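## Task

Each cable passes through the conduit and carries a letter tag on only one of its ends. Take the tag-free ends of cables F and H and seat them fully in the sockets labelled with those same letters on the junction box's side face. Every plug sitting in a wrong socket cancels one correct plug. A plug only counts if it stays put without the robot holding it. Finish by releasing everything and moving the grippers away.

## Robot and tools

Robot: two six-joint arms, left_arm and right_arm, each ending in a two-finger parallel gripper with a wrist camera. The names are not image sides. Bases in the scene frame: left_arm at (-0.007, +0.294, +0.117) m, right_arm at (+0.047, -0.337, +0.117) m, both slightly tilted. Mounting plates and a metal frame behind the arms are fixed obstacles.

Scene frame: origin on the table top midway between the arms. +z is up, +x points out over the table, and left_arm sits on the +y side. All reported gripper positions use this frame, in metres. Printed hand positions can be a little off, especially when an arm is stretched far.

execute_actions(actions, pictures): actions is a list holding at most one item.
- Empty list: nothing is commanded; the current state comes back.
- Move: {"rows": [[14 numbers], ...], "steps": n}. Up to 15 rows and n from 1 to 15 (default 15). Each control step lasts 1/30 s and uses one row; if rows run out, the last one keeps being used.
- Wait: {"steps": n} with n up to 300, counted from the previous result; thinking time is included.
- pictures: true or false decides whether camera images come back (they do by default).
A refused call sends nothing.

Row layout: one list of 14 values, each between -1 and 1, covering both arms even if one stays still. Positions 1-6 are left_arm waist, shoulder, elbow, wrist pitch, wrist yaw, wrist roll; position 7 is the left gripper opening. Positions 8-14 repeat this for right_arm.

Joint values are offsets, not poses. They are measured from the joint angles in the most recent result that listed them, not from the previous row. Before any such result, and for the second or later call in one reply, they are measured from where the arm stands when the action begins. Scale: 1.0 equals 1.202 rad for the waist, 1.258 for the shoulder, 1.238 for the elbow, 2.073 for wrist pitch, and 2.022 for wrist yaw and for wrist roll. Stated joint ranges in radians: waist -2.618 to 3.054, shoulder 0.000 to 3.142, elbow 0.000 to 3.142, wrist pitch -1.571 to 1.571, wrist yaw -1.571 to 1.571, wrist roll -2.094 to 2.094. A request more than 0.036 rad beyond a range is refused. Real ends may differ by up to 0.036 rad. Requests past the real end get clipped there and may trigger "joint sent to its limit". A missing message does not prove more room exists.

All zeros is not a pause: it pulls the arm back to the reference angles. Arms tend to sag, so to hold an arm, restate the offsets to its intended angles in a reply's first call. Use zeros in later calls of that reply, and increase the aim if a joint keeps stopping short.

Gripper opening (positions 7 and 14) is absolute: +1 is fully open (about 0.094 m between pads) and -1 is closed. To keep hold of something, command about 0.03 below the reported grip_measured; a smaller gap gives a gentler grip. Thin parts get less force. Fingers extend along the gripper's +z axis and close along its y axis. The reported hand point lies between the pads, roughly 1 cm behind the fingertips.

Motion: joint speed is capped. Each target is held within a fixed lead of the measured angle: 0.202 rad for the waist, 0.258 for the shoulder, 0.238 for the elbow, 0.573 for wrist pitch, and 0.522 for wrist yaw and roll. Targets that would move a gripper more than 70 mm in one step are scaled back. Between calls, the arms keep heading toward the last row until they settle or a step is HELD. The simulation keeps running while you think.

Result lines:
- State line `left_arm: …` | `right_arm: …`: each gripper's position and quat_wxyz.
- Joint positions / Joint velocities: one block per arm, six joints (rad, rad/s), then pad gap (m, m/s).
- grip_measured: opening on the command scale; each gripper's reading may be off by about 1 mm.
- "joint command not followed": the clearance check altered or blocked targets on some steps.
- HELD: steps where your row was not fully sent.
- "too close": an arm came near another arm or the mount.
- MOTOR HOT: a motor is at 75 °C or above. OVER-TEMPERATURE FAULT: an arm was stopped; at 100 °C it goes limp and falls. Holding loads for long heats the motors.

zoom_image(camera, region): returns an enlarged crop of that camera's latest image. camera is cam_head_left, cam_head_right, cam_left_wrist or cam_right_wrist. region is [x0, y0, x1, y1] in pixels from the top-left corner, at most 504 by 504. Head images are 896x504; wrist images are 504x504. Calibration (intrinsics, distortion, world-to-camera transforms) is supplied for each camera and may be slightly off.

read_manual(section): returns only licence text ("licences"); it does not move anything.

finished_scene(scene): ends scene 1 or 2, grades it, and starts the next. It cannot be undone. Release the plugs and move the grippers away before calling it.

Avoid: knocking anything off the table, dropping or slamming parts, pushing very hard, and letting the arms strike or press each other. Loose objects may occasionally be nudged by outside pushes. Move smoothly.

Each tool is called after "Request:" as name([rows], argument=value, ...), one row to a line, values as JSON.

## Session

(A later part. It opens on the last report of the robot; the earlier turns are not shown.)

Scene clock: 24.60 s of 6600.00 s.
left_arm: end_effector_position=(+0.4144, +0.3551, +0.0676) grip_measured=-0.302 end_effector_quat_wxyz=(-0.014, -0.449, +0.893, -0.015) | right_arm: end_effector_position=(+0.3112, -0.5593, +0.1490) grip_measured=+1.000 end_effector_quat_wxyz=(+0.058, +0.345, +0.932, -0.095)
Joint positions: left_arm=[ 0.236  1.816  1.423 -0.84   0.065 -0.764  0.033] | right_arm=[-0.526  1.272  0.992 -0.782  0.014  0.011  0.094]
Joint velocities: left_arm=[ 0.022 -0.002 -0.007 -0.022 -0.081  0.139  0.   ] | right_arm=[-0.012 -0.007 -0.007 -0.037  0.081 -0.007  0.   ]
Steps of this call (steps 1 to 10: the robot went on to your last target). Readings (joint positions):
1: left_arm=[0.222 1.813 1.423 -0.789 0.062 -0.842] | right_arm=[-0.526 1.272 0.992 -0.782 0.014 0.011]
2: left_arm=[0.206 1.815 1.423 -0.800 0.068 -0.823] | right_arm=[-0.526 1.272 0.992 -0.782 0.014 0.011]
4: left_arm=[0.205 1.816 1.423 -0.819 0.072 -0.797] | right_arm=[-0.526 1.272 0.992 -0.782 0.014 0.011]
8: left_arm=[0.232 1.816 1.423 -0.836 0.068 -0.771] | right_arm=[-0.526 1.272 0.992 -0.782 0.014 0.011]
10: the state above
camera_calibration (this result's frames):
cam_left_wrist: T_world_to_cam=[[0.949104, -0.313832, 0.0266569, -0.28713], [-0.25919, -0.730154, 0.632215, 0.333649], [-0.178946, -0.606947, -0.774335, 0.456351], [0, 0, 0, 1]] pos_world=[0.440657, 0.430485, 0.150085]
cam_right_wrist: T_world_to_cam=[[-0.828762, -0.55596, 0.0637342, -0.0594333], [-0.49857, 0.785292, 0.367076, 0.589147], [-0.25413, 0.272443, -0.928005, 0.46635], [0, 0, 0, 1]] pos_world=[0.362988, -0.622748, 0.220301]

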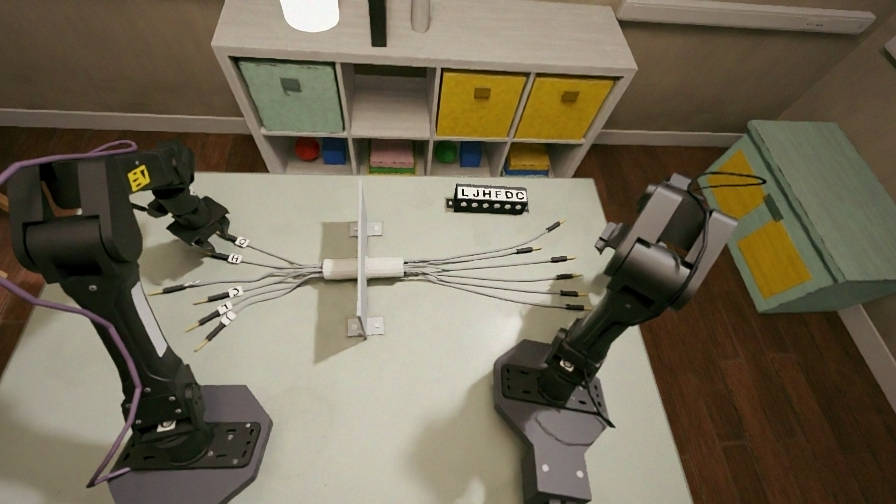

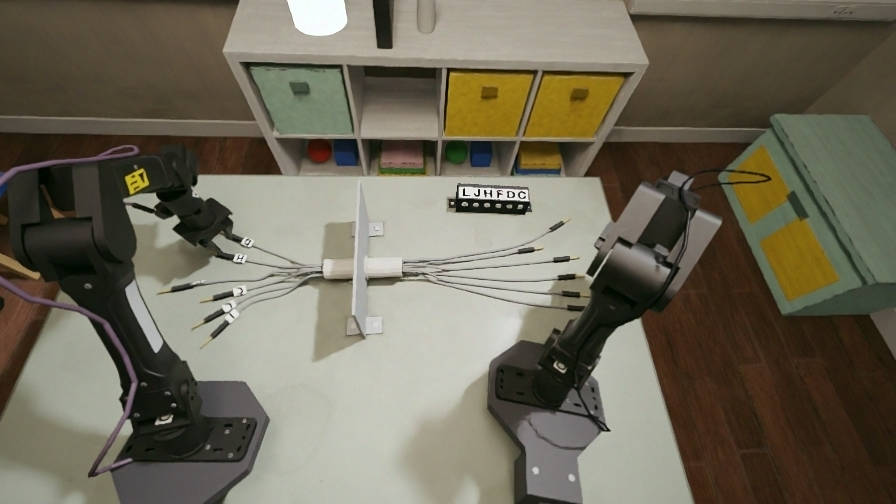

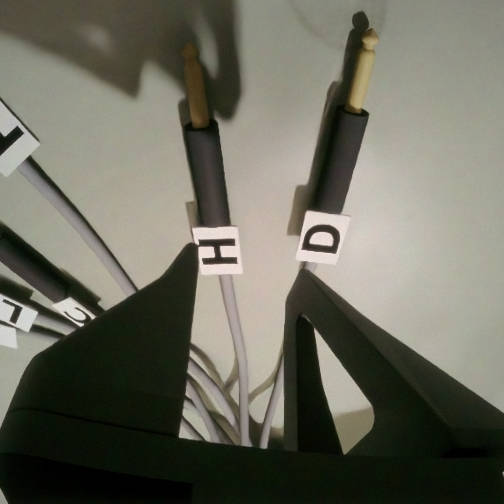

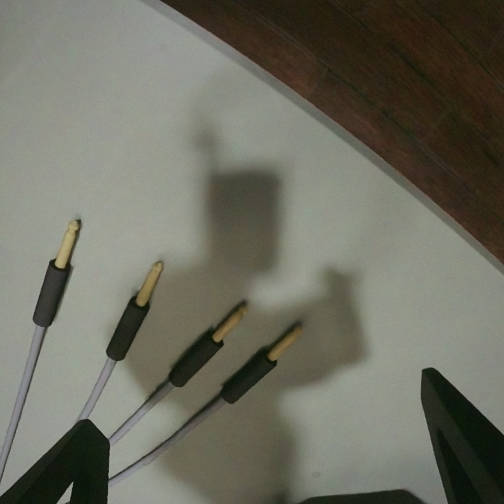

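Request:
execute_actions([
  {"rows":[[0.006,0.045,-0.02,0.035,0,-0.094,-0.3,0,0,0,0,0,0,1],[0.006,0.089,-0.04,0.07,0,-0.094,-0.3,0,0,0,0,0,0,1]]},
])

Scene clock: 26.03 s of 6600.00 s.
left_arm: end_effector_position=(+0.4089, +0.3559, +0.0162) grip_measured=-0.302 end_effector_quat_wxyz=(-0.029, -0.525, +0.850, -0.010) | right_arm: end_effector_position=(+0.3112, -0.5593, +0.1490) grip_measured=+1.000 end_effector_quat_wxyz=(+0.058, +0.345, +0.932, -0.095)
Joint positions: left_arm=[ 0.238  1.932  1.381 -0.711  0.068 -0.937  0.033] | right_arm=[-0.526  1.272  0.992 -0.782  0.014  0.011  0.094]
Joint velocities: left_arm=[-0.017  0.007  0.002  0.051 -0.037 -0.066 -0.001] | right_arm=[ 0.007  0.012 -0.012 -0.022  0.007 -0.037  0.   ]
Steps of this call (steps 1 to 28: the robot went on to your last target; steps 29 to 43: all 15 steps of this action). Readings (joint positions):
29: left_arm=[0.236 1.820 1.423 -0.840 0.065 -0.779] | right_arm=[-0.526 1.272 0.992 -0.782 0.014 0.011]
30: left_arm=[0.236 1.830 1.420 -0.821 0.065 -0.812] | right_arm=[-0.526 1.272 0.992 -0.782 0.014 0.011]
32: left_arm=[0.236 1.868 1.410 -0.769 0.065 -0.860] | right_arm=[-0.526 1.272 0.992 -0.782 0.014 0.011]
36: left_arm=[0.236 1.939 1.381 -0.733 0.066 -0.910] | right_arm=[-0.526 1.272 0.992 -0.782 0.014 0.011]
43: the state above
camera_calibration (this result's frames):
cam_left_wrist: T_world_to_cam=[[0.989579, -0.143776, -0.0079062, -0.356739], [-0.105331, -0.760221, 0.641069, 0.312951], [-0.0981807, -0.633555, -0.767443, 0.392343], [0, 0, 0, 1]] pos_world=[0.424505, 0.435192, 0.0976577]
cam_right_wrist: T_world_to_cam=[[-0.828762, -0.55596, 0.0637342, -0.0594333], [-0.49857, 0.785292, 0.367076, 0.589147], [-0.25413, 0.272443, -0.928005, 0.46635], [0, 0, 0, 1]] pos_world=[0.362988, -0.622748, 0.220301]

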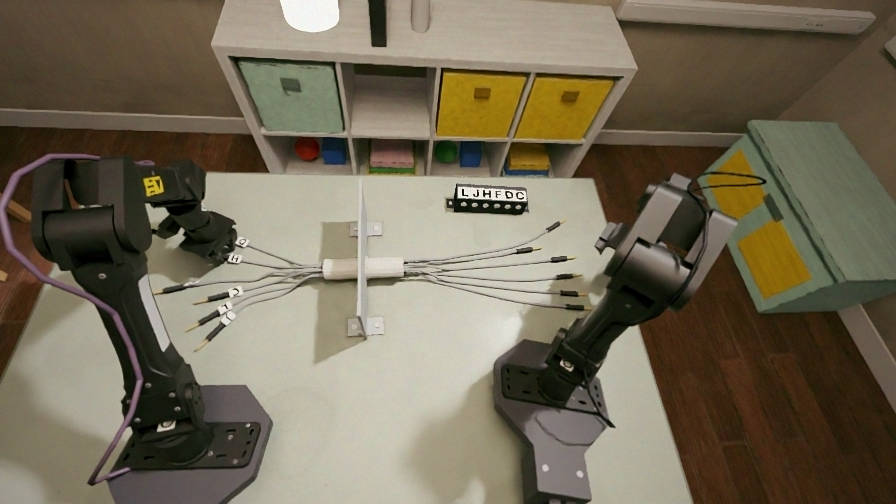

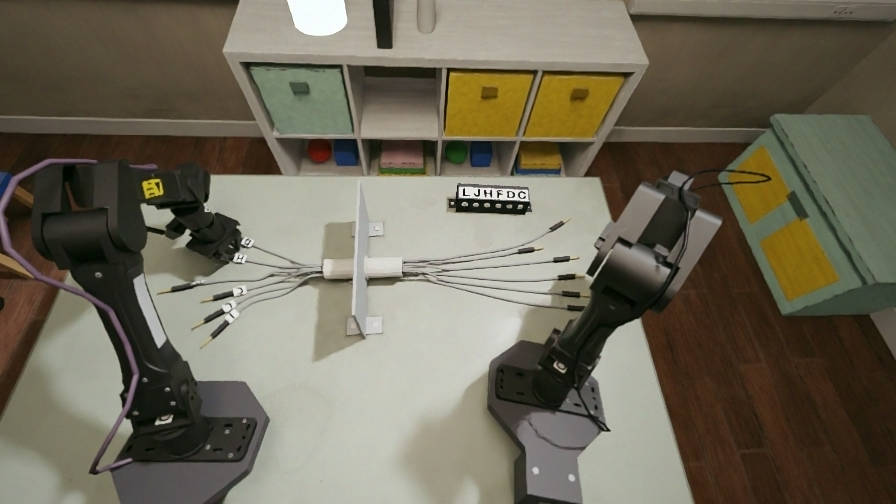

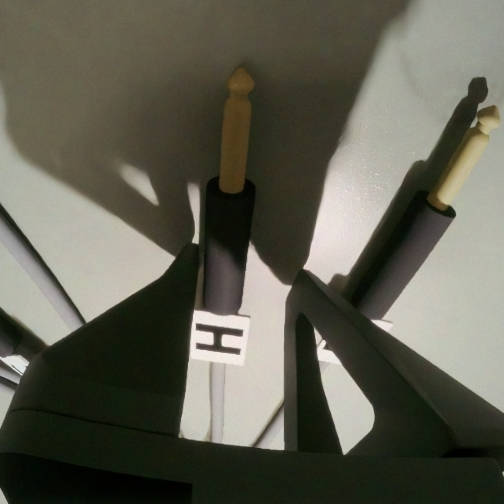

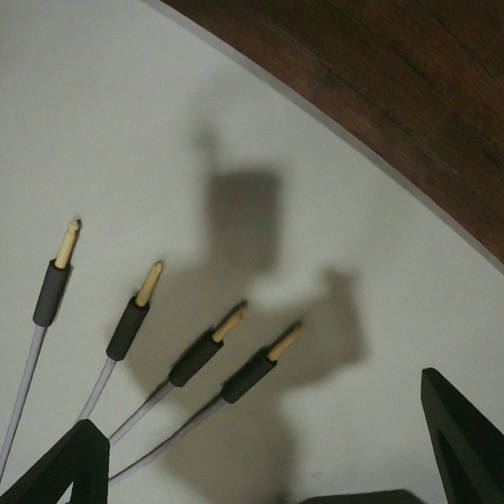

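Request:
execute_actions([
  {"rows":[[0,0,0,0,0,0,-0.8,0,0,0,0,0,0,1],[0,0,0,0,0,0,-0.8,0,0,0,0,0,0,1],[0,0,0,0,0,0,-0.8,0,0,0,0,0,0,1],[0,0,0,0,0,0,-0.8,0,0,0,0,0,0,1],[0,0,0,0,0,0,-0.8,0,0,0,0,0,0,1],[0,0,0,0,0,0,-0.8,0,0,0,0,0,0,1],[0.03,0,0.01,0,0,0,-0.8,0,0,0,0,0,0,1],[0.06,0,0.01,0,0,0,-0.8,0,0,0,0,0,0,1],[0.09,0,0.01,0,0,0,-0.8,0,0,0,0,0,0,1],[0.12,0,0.01,0,0,0,-0.8,0,0,0,0,0,0,1]]},
])

Scene clock: 27.70 s of 6600.00 s.
left_arm: end_effector_position=(+0.3961, +0.4173, +0.0191) grip_measured=-0.767 end_effector_quat_wxyz=(-0.018, -0.588, +0.809, +0.006) | right_arm: end_effector_position=(+0.3112, -0.5593, +0.1490) grip_measured=+1.000 end_effector_quat_wxyz=(+0.058, +0.345, +0.932, -0.095)
Joint positions: left_arm=[ 0.39   1.932  1.381 -0.71   0.08  -0.944  0.011] | right_arm=[-0.526  1.272  0.992 -0.782  0.014  0.011  0.094]
Joint velocities: left_arm=[ 0.281 -0.002 -0.012  0.022 -0.11  -0.022  0.   ] | right_arm=[-0.012 -0.002 -0.012  0.007 -0.095 -0.051  0.   ]
Steps of this call (steps 1 to 15: the robot went on to your last target; steps 16 to 35: nothing new was sent; steps 36 to 50: all 15 steps of this action). Readings (joint positions):
36: left_arm=[0.238 1.932 1.381 -0.710 0.068 -0.944] | right_arm=[-0.526 1.272 0.992 -0.782 0.014 0.011]
37: left_arm=[0.238 1.932 1.381 -0.710 0.068 -0.944] | right_arm=[-0.526 1.272 0.992 -0.782 0.014 0.011]
39: left_arm=[0.238 1.932 1.381 -0.710 0.069 -0.944] | right_arm=[-0.526 1.272 0.992 -0.782 0.014 0.011]
43: left_arm=[0.246 1.932 1.381 -0.710 0.074 -0.944] | right_arm=[-0.526 1.272 0.992 -0.782 0.014 0.011]
50: the state above
camera_calibration (this result's frames):
cam_left_wrist: T_world_to_cam=[[0.999919, 0.00537753, -0.0115107, -0.4015], [0.0112732, -0.793359, 0.60865, 0.324677], [-0.00585906, -0.60873, -0.793356, 0.385813], [0, 0, 0, 1]] pos_world=[0.400068, 0.494601, 0.103851]
cam_right_wrist: T_world_to_cam=[[-0.828762, -0.55596, 0.0637342, -0.0594333], [-0.49857, 0.785292, 0.367076, 0.589147], [-0.25413, 0.272443, -0.928005, 0.46635], [0, 0, 0, 1]] pos_world=[0.362988, -0.622748, 0.220301]

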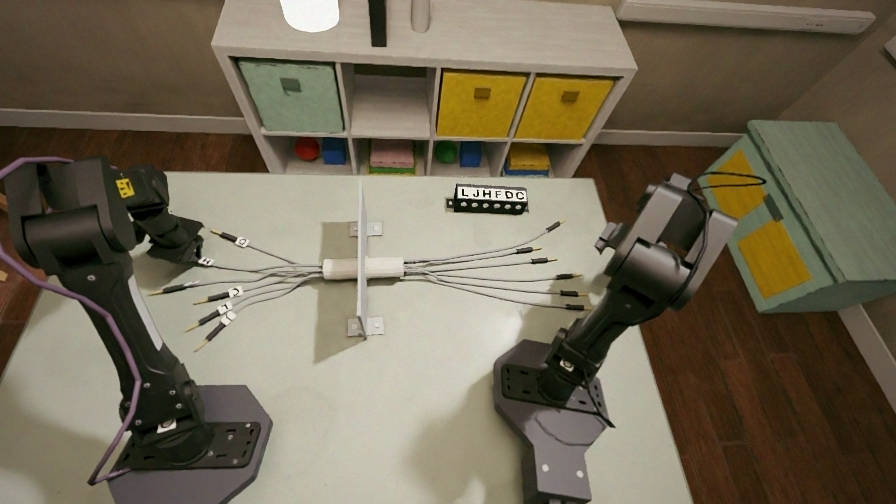

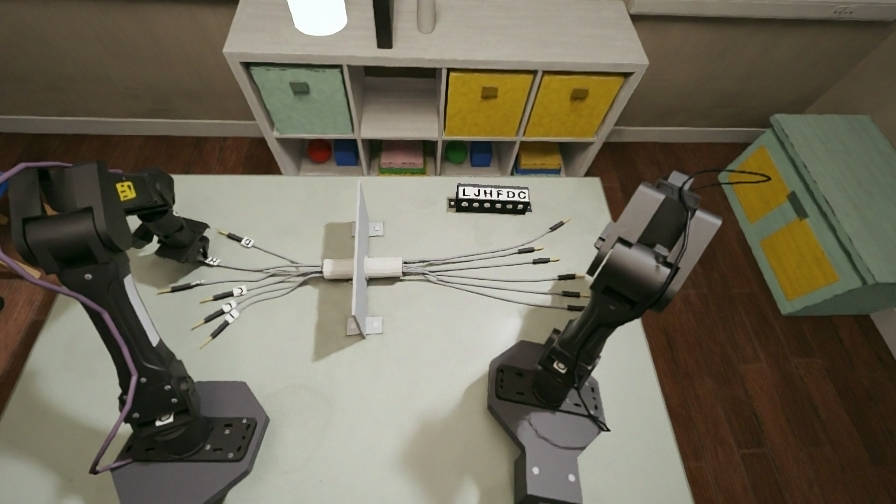

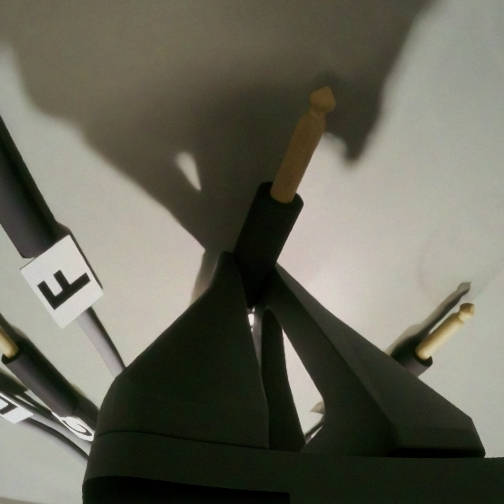

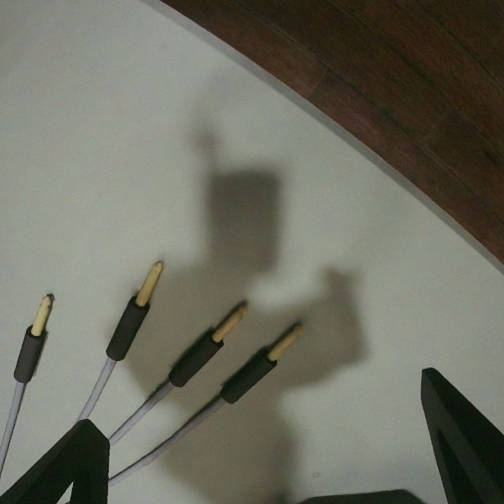

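Request:
execute_actions([
  {"rows":[[0,0,0,0,0,0,0,0,0,0,0,0,0,1],[0,0,0,0,0,0,0,0,0,0,0,0,0,1],[0,0,0,0,0,0,0,0,0,0,0,0,0,1],[0,0,0,0,0,0,0,0,0,0,0,0,0,1],[0,-0.05,0.05,0,0,0,0,0,0,0,0,0,0,1],[0,-0.1,0.1,-0.05,0,0,0,0,0,0,0,0,0,1],[0.1,-0.2,0.1,-0.1,0,0,0,0,0,0,0,0,0,1],[0.3,-0.3,0.1,-0.1,0,0,0,0,0,0,0,0,0,1]]},
])

Request:
zoom_image(camera="cam_head_left", region=[430,170,630,320])

Scene clock: 31.03 s of 6600.00 s.
left_arm: end_effector_position=(+0.4032, +0.5062, +0.1485) grip_measured=-0.002 end_effector_quat_wxyz=(-0.117, +0.655, -0.747, -0.004) | right_arm: end_effector_position=(+0.3112, -0.5593, +0.1490) grip_measured=+1.000 end_effector_quat_wxyz=(+0.058, +0.345, +0.932, -0.095)
Joint positions: left_arm=[ 0.616  1.664  1.457 -0.813  0.098 -0.944  0.047] | right_arm=[-0.526  1.272  0.992 -0.782  0.014  0.011  0.094]
Joint velocities: left_arm=[ 1.15  -0.852  0.237 -0.286  0.037  0.022  0.   ] | right_arm=[-0.002  0.017  0.007  0.051  0.095  0.007  0.   ]
Steps of this call (steps 1 to 15: the robot went on to your last target; steps 16 to 85: nothing new was sent; steps 86 to 100: all 15 steps of this action). Readings (joint positions):
86: left_arm=[0.389 1.932 1.381 -0.710 0.078 -0.944] | right_arm=[-0.526 1.272 0.992 -0.782 0.014 0.011]
87: left_arm=[0.389 1.932 1.381 -0.710 0.078 -0.944] | right_arm=[-0.526 1.272 0.992 -0.782 0.014 0.011]
89: left_arm=[0.389 1.932 1.381 -0.710 0.079 -0.944] | right_arm=[-0.526 1.272 0.992 -0.782 0.014 0.011]
93: left_arm=[0.404 1.890 1.416 -0.755 0.089 -0.944] | right_arm=[-0.526 1.272 0.992 -0.782 0.014 0.011]
100: the state above
camera_calibration (this result's frames):
cam_left_wrist: T_world_to_cam=[[0.961174, 0.16717, 0.219544, -0.508183], [0.0424875, -0.875778, 0.480841, 0.364561], [0.272654, -0.452843, -0.848877, 0.359661], [0, 0, 0, 1]] pos_world=[0.374899, 0.567098, 0.241581]
cam_right_wrist: T_world_to_cam=[[-0.828762, -0.55596, 0.0637342, -0.0594333], [-0.49857, 0.785292, 0.367076, 0.589147], [-0.25413, 0.272443, -0.928005, 0.46635], [0, 0, 0, 1]] pos_world=[0.362988, -0.622748, 0.220301]

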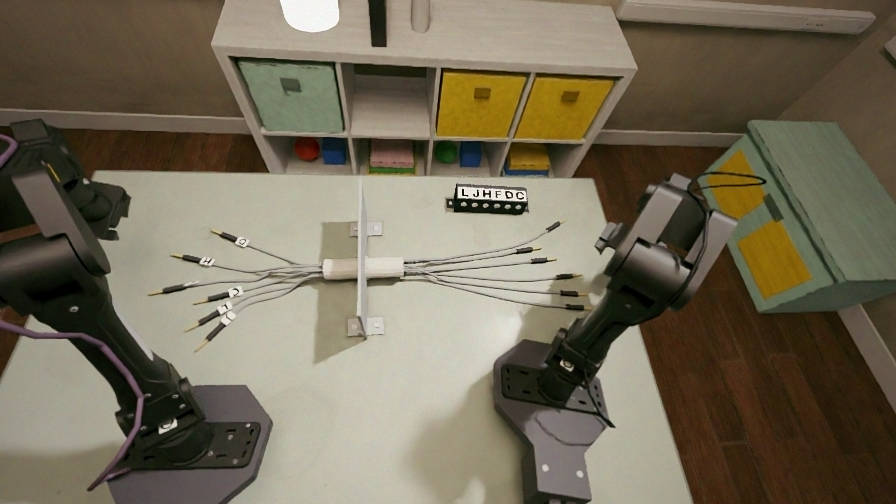

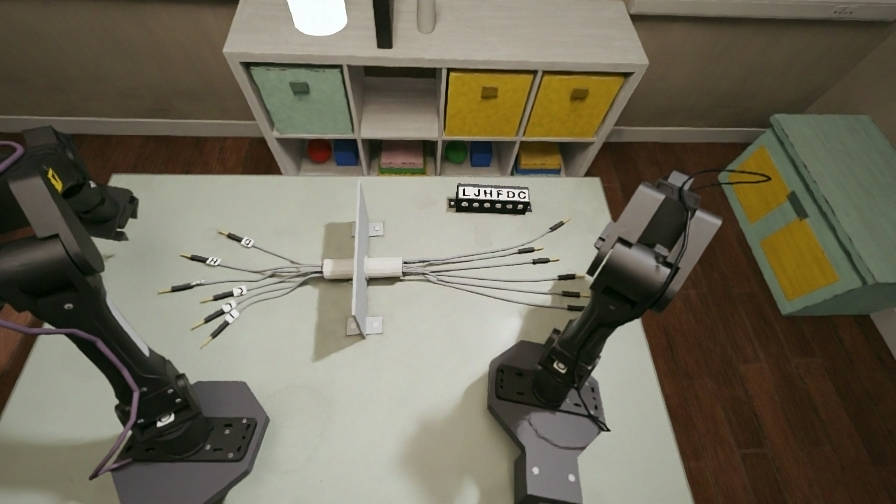

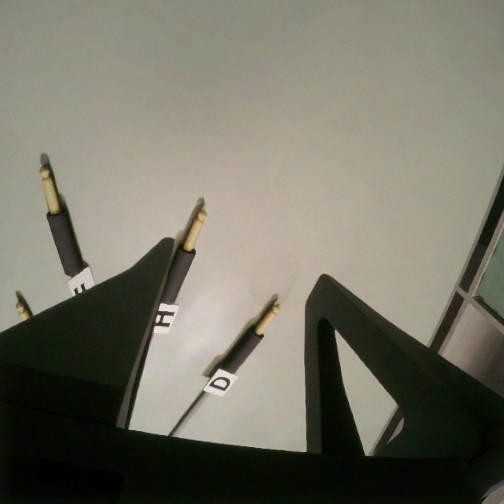

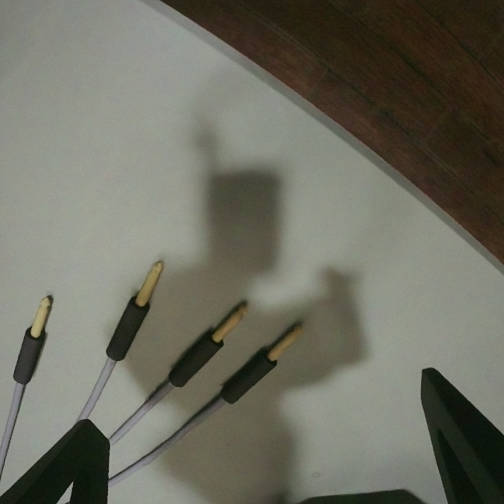

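Region (430, 170, 630, 320) of cam_head_left's 896x504 image, scaled by 2.520, with more detail than that image has; it fills the top 378 rows of this view, and the rest is white.

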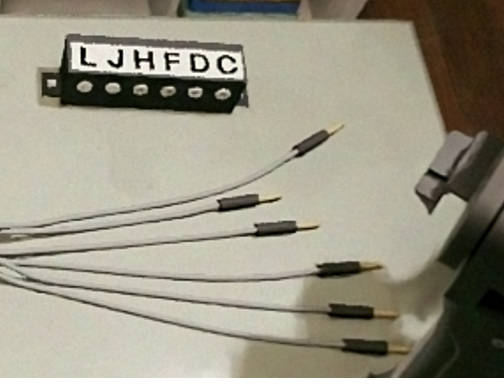

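Request:
execute_actions([
  {"rows":[[0,0,0,0,0,0,0,0.25,0.1,0.12,0,0.035,0.3,-0.3],[0,0,0,0,0,0,0,0.512,0.2,0.12,0,0.035,0.618,-0.3],[0,0,0,0,0,0,0,0.512,0.2,0.12,0,0.035,0.618,-0.3],[0,0,0,0,0,0,0,0.512,0.2,0.12,0,0.035,0.618,-0.3],[0,0,0,0,0,0,0,0.512,0.296,0.12,0.029,0.035,0.618,-0.3]]},
], pictures=false)

Request:
execute_actions([
  {"steps":15},
])

Scene clock: 34.70 s of 6600.00 s.
left_arm: end_effector_position=(+0.3996, +0.4979, +0.1370) grip_measured=-0.002 end_effector_quat_wxyz=(-0.094, +0.654, -0.751, -0.002) | right_arm: end_effector_position=(+0.4091, -0.3815, +0.0583) grip_measured=-0.297 end_effector_quat_wxyz=(-0.024, +0.582, +0.813, +0.003)
Joint positions: left_arm=[ 0.603  1.686  1.453 -0.829  0.107 -0.944  0.047] | right_arm=[ 0.11   1.675  1.131 -0.721  0.063  1.137  0.033]
Joint velocities: left_arm=[ 0.002 -0.017  0.017 -0.022  0.037  0.051 -0.001] | right_arm=[-0.149 -0.017 -0.017 -0.007  0.051  0.769  0.001]
Steps of this call (steps 1 to 30: the robot went on to your last target; steps 31 to 90: nothing new was sent; then 0.17 s passed at rest; steps 91 to 105: all 15 steps of this action). Readings (joint positions):
91: left_arm=[0.745 1.559 1.494 -0.893 0.079 -0.944] | right_arm=[-0.504 1.286 1.009 -0.797 0.034 0.082]
92: left_arm=[0.721 1.572 1.494 -0.878 0.076 -0.944] | right_arm=[-0.455 1.326 1.046 -0.811 0.053 0.177]
94: left_arm=[0.655 1.616 1.489 -0.847 0.084 -0.944] | right_arm=[-0.331 1.435 1.112 -0.781 0.067 0.365]
98: left_arm=[0.600 1.681 1.459 -0.833 0.107 -0.944] | right_arm=[-0.090 1.622 1.131 -0.724 0.075 0.719]
105: the state above

Scene clock: 35.20 s of 6600.00 s.
left_arm: end_effector_position=(+0.3997, +0.4979, +0.1370) grip_measured=-0.002 end_effector_quat_wxyz=(-0.094, +0.653, -0.751, -0.002) | right_arm: end_effector_position=(+0.4084, -0.3872, +0.0580) grip_measured=-0.297 end_effector_quat_wxyz=(-0.021, +0.630, +0.776, -0.004)
Joint positions: left_arm=[ 0.603  1.686  1.453 -0.829  0.107 -0.944  0.047] | right_arm=[ 0.099  1.675  1.131 -0.721  0.073  1.247  0.033]
Joint velocities: left_arm=[ 0.007 -0.012 -0.007 -0.081 -0.022 -0.081 -0.   ] | right_arm=[-0.007 -0.002 -0.002 -0.051  0.007  0.051  0.   ]
Steps of this call (steps 1 to 15: the robot went on to your last target). Readings (joint positions):
1: left_arm=[0.603 1.686 1.453 -0.829 0.107 -0.944] | right_arm=[0.106 1.675 1.131 -0.721 0.065 1.160]
2: left_arm=[0.603 1.686 1.453 -0.829 0.107 -0.944] | right_arm=[0.102 1.675 1.131 -0.721 0.067 1.178]
4: left_arm=[0.603 1.686 1.453 -0.829 0.107 -0.944] | right_arm=[0.099 1.675 1.131 -0.721 0.071 1.205]
8: left_arm=[0.603 1.686 1.453 -0.829 0.107 -0.944] | right_arm=[0.099 1.675 1.131 -0.721 0.072 1.232]
15: the state above
camera_calibration (this result's frames):
cam_left_wrist: T_world_to_cam=[[0.968761, 0.166452, 0.183838, -0.498717], [0.0512503, -0.859659, 0.50829, 0.347649], [0.242644, -0.48299, -0.841335, 0.373056], [0, 0, 0, 1]] pos_world=[0.374801, 0.562055, 0.228841]
cam_right_wrist: T_world_to_cam=[[-0.998111, 0.0593721, 0.0157846, 0.432789], [0.0578936, 0.823038, 0.565028, 0.311824], [0.0205556, 0.564875, -0.824921, 0.354735], [0, 0, 0, 1]] pos_world=[0.406627, -0.482719, 0.109608]

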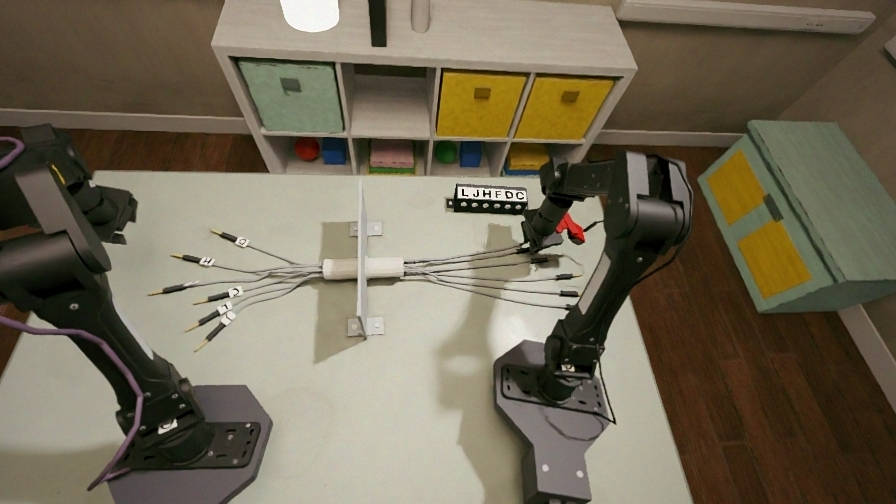

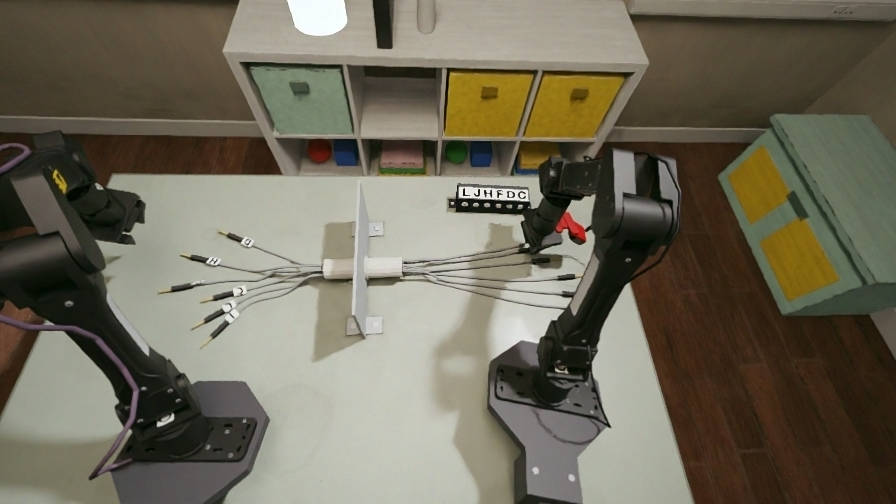

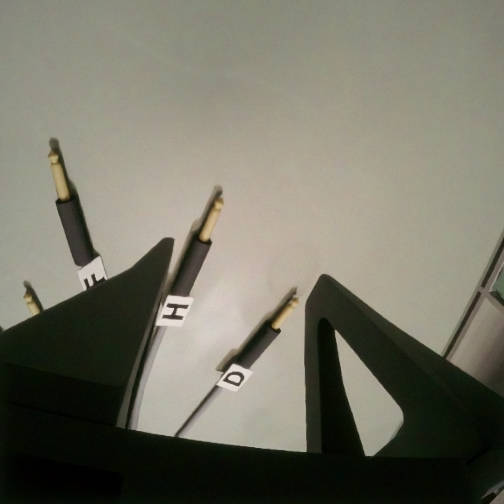

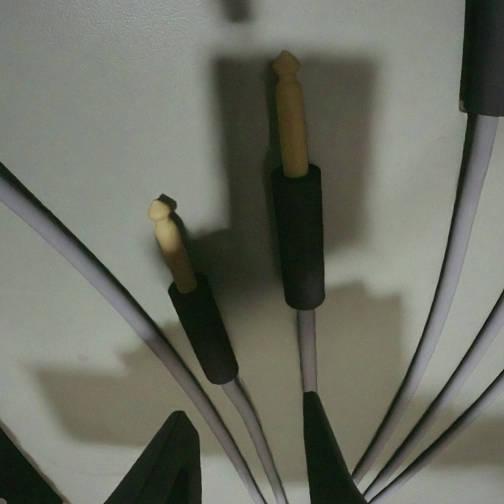

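Request:
execute_actions([
  {"rows":[[0,0,0,0,0,0,0,0.015,0.04,0.037,0.02,0,-0.063,-0.4],[0,0,0,0,0,0,0,0.015,0.08,0.037,0.04,0,-0.063,-0.4],[0,0,0,0,0,0,0,0.015,0.124,0.037,0.06,0,-0.063,-0.4]]},
])

Scene clock: 37.87 s of 6600.00 s.
left_arm: end_effector_position=(+0.3999, +0.4976, +0.1370) grip_measured=-0.002 end_effector_quat_wxyz=(-0.094, +0.653, -0.751, -0.001) | right_arm: end_effector_position=(+0.4260, -0.3850, +0.0196) grip_measured=-0.397 end_effector_quat_wxyz=(-0.018, +0.584, +0.812, -0.001)
Joint positions: left_arm=[ 0.603  1.686  1.453 -0.829  0.109 -0.944  0.047] | right_arm=[ 0.102  1.817  1.169 -0.611  0.074  1.133  0.028]
Joint velocities: left_arm=[ 0.012  0.007 -0.012 -0.081  0.007 -0.007 -0.001] | right_arm=[ 0.007  0.007 -0.027  0.051  0.037 -0.066 -0.   ]
Steps of this call (steps 1 to 15: the robot went on to your last target; steps 16 to 65: nothing new was sent; steps 66 to 80: all 15 steps of this action). Readings (joint positions):
66: left_arm=[0.603 1.686 1.453 -0.829 0.107 -0.944] | right_arm=[0.099 1.679 1.133 -0.721 0.073 1.234]
67: left_arm=[0.603 1.686 1.453 -0.829 0.108 -0.944] | right_arm=[0.099 1.691 1.139 -0.715 0.073 1.213]
69: left_arm=[0.603 1.686 1.453 -0.829 0.108 -0.944] | right_arm=[0.099 1.747 1.157 -0.674 0.073 1.182]
73: left_arm=[0.603 1.686 1.453 -0.829 0.109 -0.944] | right_arm=[0.100 1.811 1.168 -0.625 0.074 1.150]
80: the state above
camera_calibration (this result's frames):
cam_left_wrist: T_world_to_cam=[[0.968658, 0.166421, 0.184407, -0.498841], [0.0505068, -0.858832, 0.509761, 0.347075], [0.24321, -0.48447, -0.84032, 0.373231], [0, 0, 0, 1]] pos_world=[0.374903, 0.561916, 0.228698]
cam_right_wrist: T_world_to_cam=[[-0.998403, -0.0561134, 0.00657373, 0.40669], [-0.0424796, 0.8223, 0.567466, 0.373144], [-0.0372481, 0.566281, -0.82337, 0.346624], [0, 0, 0, 1]] pos_world=[0.434803, -0.480303, 0.0709797]

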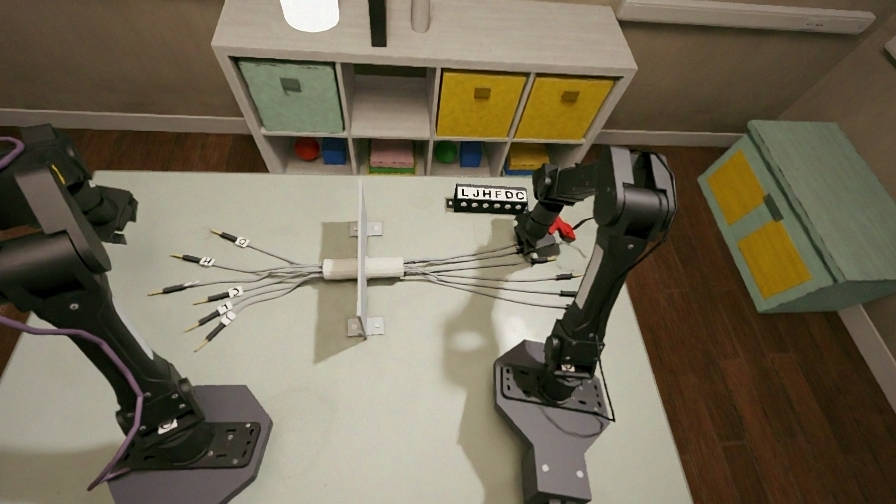

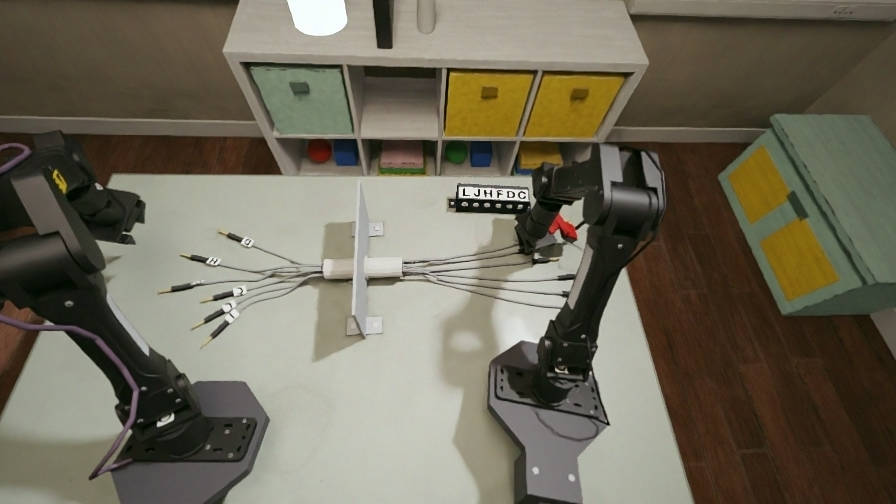

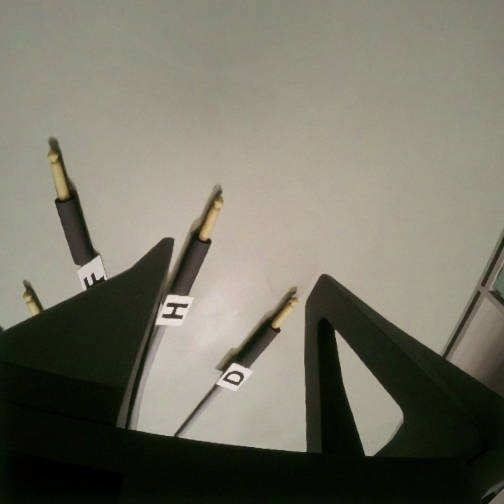

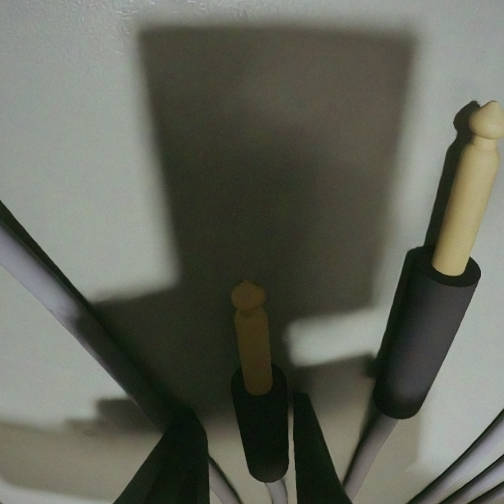

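Request:
execute_actions([
  {"rows":[[0,0,0,0,0,0,0,0.029,0,0,0,0,0,-0.4],[0,0,0,0,0,0,0,0.029,0,0,0,0,0,-0.4],[0,0,0,0,0,0,0,0.029,0,0,0,0,0,-0.4],[0,0,0,0,0,0,0,0.029,0,0,0,0,0,-0.4],[0,0,0,0,0,0,0,0.029,0.01,-0.032,0.022,0,0,-0.4]]},
])

Scene clock: 40.37 s of 6600.00 s.
left_arm: end_effector_position=(+0.4000, +0.4973, +0.1370) grip_measured=-0.002 end_effector_quat_wxyz=(-0.094, +0.653, -0.751, +0.000) | right_arm: end_effector_position=(+0.4268, -0.3777, +0.0187) grip_measured=-0.397 end_effector_quat_wxyz=(-0.016, +0.575, +0.818, +0.001)
Joint positions: left_arm=[ 0.603  1.686  1.453 -0.829  0.111 -0.944  0.047] | right_arm=[ 0.122  1.817  1.161 -0.598  0.078  1.129  0.028]
Joint velocities: left_arm=[ 0.007 -0.012  0.012  0.037 -0.037  0.022 -0.001] | right_arm=[ 0.002 -0.017 -0.002  0.022 -0.007  0.037 -0.001]
Steps of this call (steps 1 to 15: the robot went on to your last target; steps 16 to 60: nothing new was sent; steps 61 to 75: all 15 steps of this action). Readings (joint positions):
61: left_arm=[0.603 1.686 1.453 -0.829 0.110 -0.944] | right_arm=[0.103 1.817 1.169 -0.611 0.075 1.129]
62: left_arm=[0.603 1.686 1.453 -0.829 0.110 -0.944] | right_arm=[0.106 1.817 1.169 -0.611 0.075 1.129]
64: left_arm=[0.603 1.686 1.453 -0.829 0.110 -0.944] | right_arm=[0.115 1.817 1.169 -0.611 0.075 1.129]
68: left_arm=[0.603 1.686 1.453 -0.829 0.111 -0.944] | right_arm=[0.122 1.817 1.161 -0.598 0.078 1.129]
75: the state above
camera_calibration (this result's frames):
cam_left_wrist: T_world_to_cam=[[0.968555, 0.16639, 0.184977, -0.498966], [0.0497623, -0.858002, 0.511229, 0.346502], [0.243774, -0.485949, -0.839302, 0.373405], [0, 0, 0, 1]] pos_world=[0.375006, 0.561778, 0.228555]
cam_right_wrist: T_world_to_cam=[[-0.996913, -0.0785101, -0.000248816, 0.398935], [-0.0647096, 0.819873, 0.568877, 0.376124], [-0.0444586, 0.567137, -0.822423, 0.345149], [0, 0, 0, 1]] pos_world=[0.437388, -0.4728, 0.0699893]

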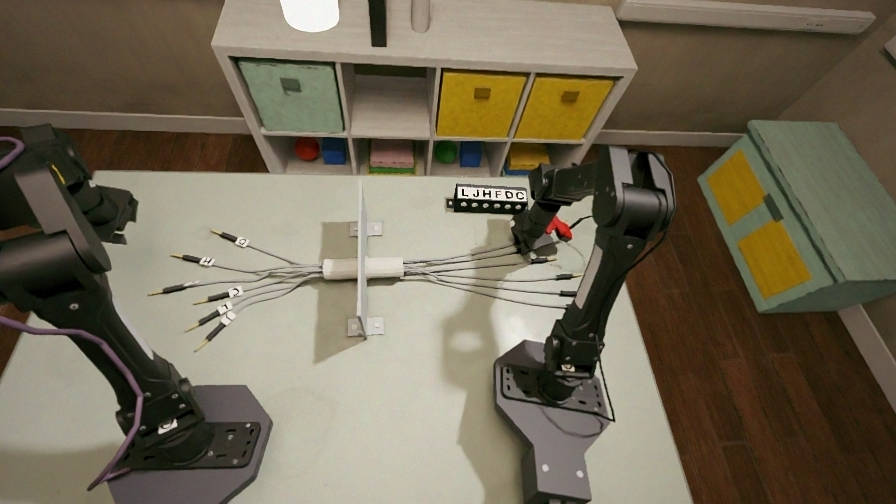

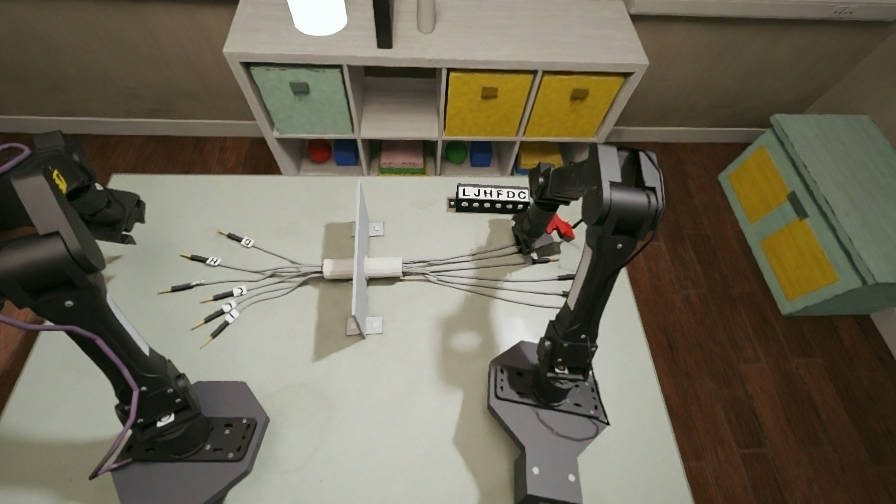

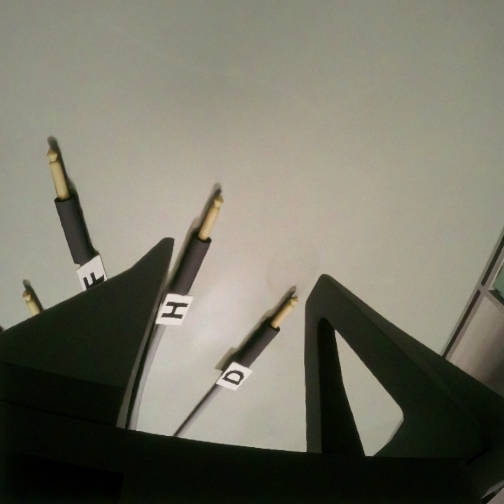

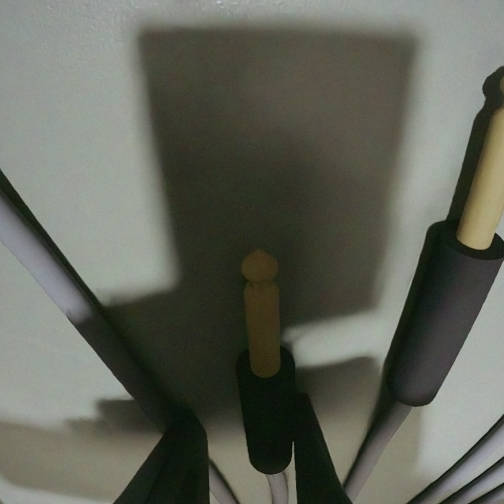

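Request:
execute_actions([
  {"rows":[[0,0,0,0,0,0,0,0,-0.03,-0.01,0,0,0,-0.4],[0,0,0,0,0,0,0,0,-0.03,-0.01,0,0,0,-0.4],[0,0,0,0,0,0,0,0,-0.03,-0.02,0,0,0,-0.4],[0,0,0,0,0,0,0,0,-0.03,-0.02,0,0,0,-0.4],[0,0,0,0,0,0,0,0,-0.03,-0.03,0.01,0,0,-0.4],[0,0,0,0,0,0,0,0,-0.03,-0.03,0.01,0,0,-0.4],[0,0,0,0,0,0,0,0,-0.03,-0.05,0.015,0,0,-0.4]]},
])

Scene clock: 42.67 s of 6600.00 s.
left_arm: end_effector_position=(+0.4002, +0.4970, +0.1370) grip_measured=-0.002 end_effector_quat_wxyz=(-0.094, +0.653, -0.751, +0.001) | right_arm: end_effector_position=(+0.4236, -0.3773, +0.0187) grip_measured=-0.397 end_effector_quat_wxyz=(-0.010, +0.575, +0.818, +0.005)
Joint positions: left_arm=[ 0.603  1.686  1.453 -0.829  0.113 -0.944  0.047] | right_arm=[ 0.122  1.798  1.127 -0.569  0.078  1.129  0.028]
Joint velocities: left_arm=[ 0.002  0.002  0.007 -0.022 -0.007  0.081  0.   ] | right_arm=[ 0.007  0.007  0.002  0.007 -0.022 -0.007 -0.001]
Steps of this call (steps 1 to 15: the robot went on to your last target; steps 16 to 54: nothing new was sent; steps 55 to 69: all 15 steps of this action). Readings (joint positions):
55: left_arm=[0.603 1.686 1.453 -0.829 0.112 -0.944] | right_arm=[0.122 1.814 1.161 -0.599 0.078 1.129]
56: left_arm=[0.603 1.686 1.453 -0.829 0.112 -0.944] | right_arm=[0.122 1.813 1.161 -0.599 0.078 1.129]
58: left_arm=[0.603 1.686 1.453 -0.829 0.112 -0.944] | right_arm=[0.122 1.812 1.161 -0.599 0.078 1.129]
62: left_arm=[0.603 1.686 1.453 -0.829 0.113 -0.944] | right_arm=[0.122 1.804 1.138 -0.578 0.078 1.129]
69: the state above
camera_calibration (this result's frames):
cam_left_wrist: T_world_to_cam=[[0.968451, 0.166361, 0.185546, -0.49909], [0.0490169, -0.85717, 0.512696, 0.345928], [0.244337, -0.487426, -0.838281, 0.373578], [0, 0, 0, 1]] pos_world=[0.375109, 0.561639, 0.228412]
cam_right_wrist: T_world_to_cam=[[-0.996916, -0.0771325, -0.0144551, 0.396551], [-0.0717214, 0.820769, 0.56674, 0.379015], [-0.0318498, 0.566029, -0.82377, 0.339079], [0, 0, 0, 1]] pos_world=[0.433312, -0.472426, 0.0702521]

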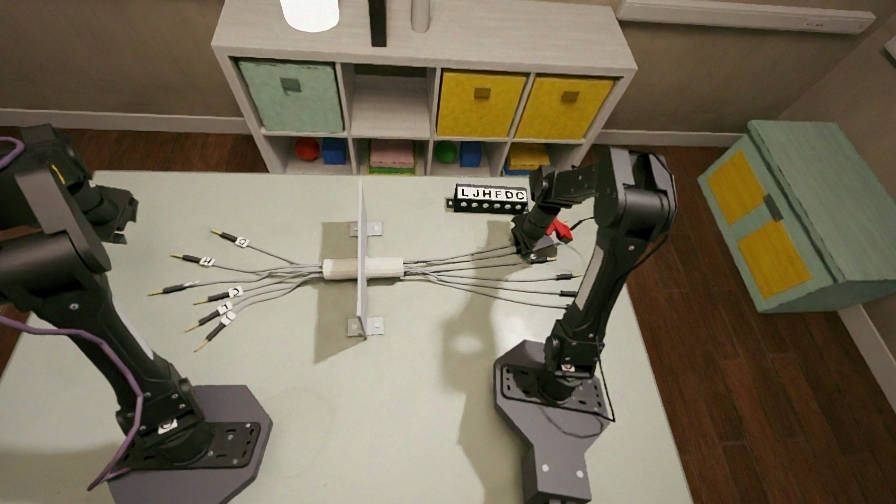

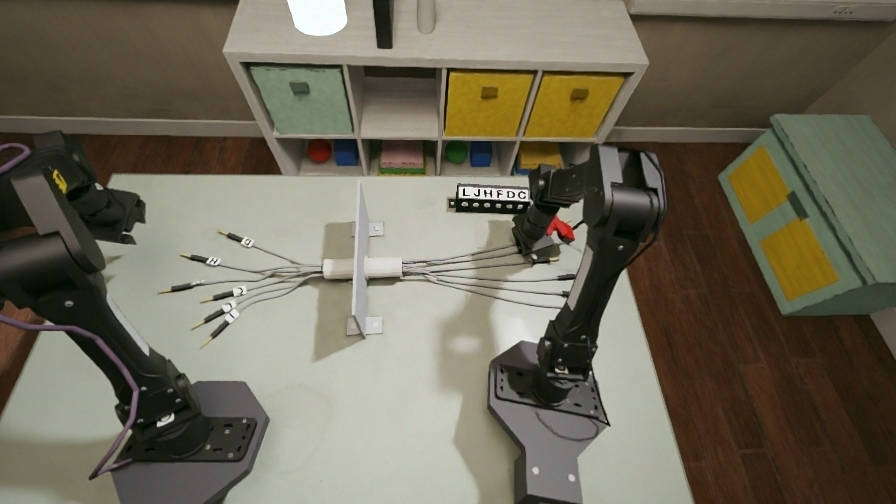

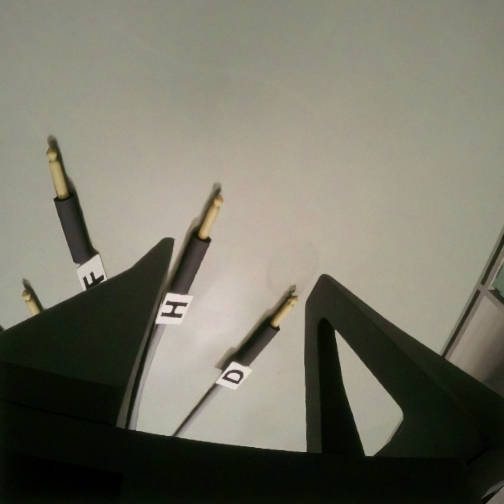

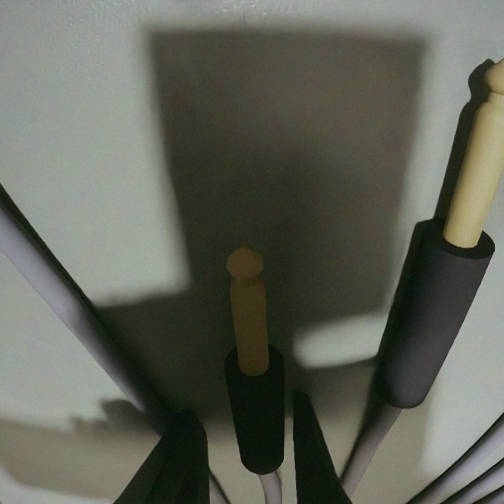

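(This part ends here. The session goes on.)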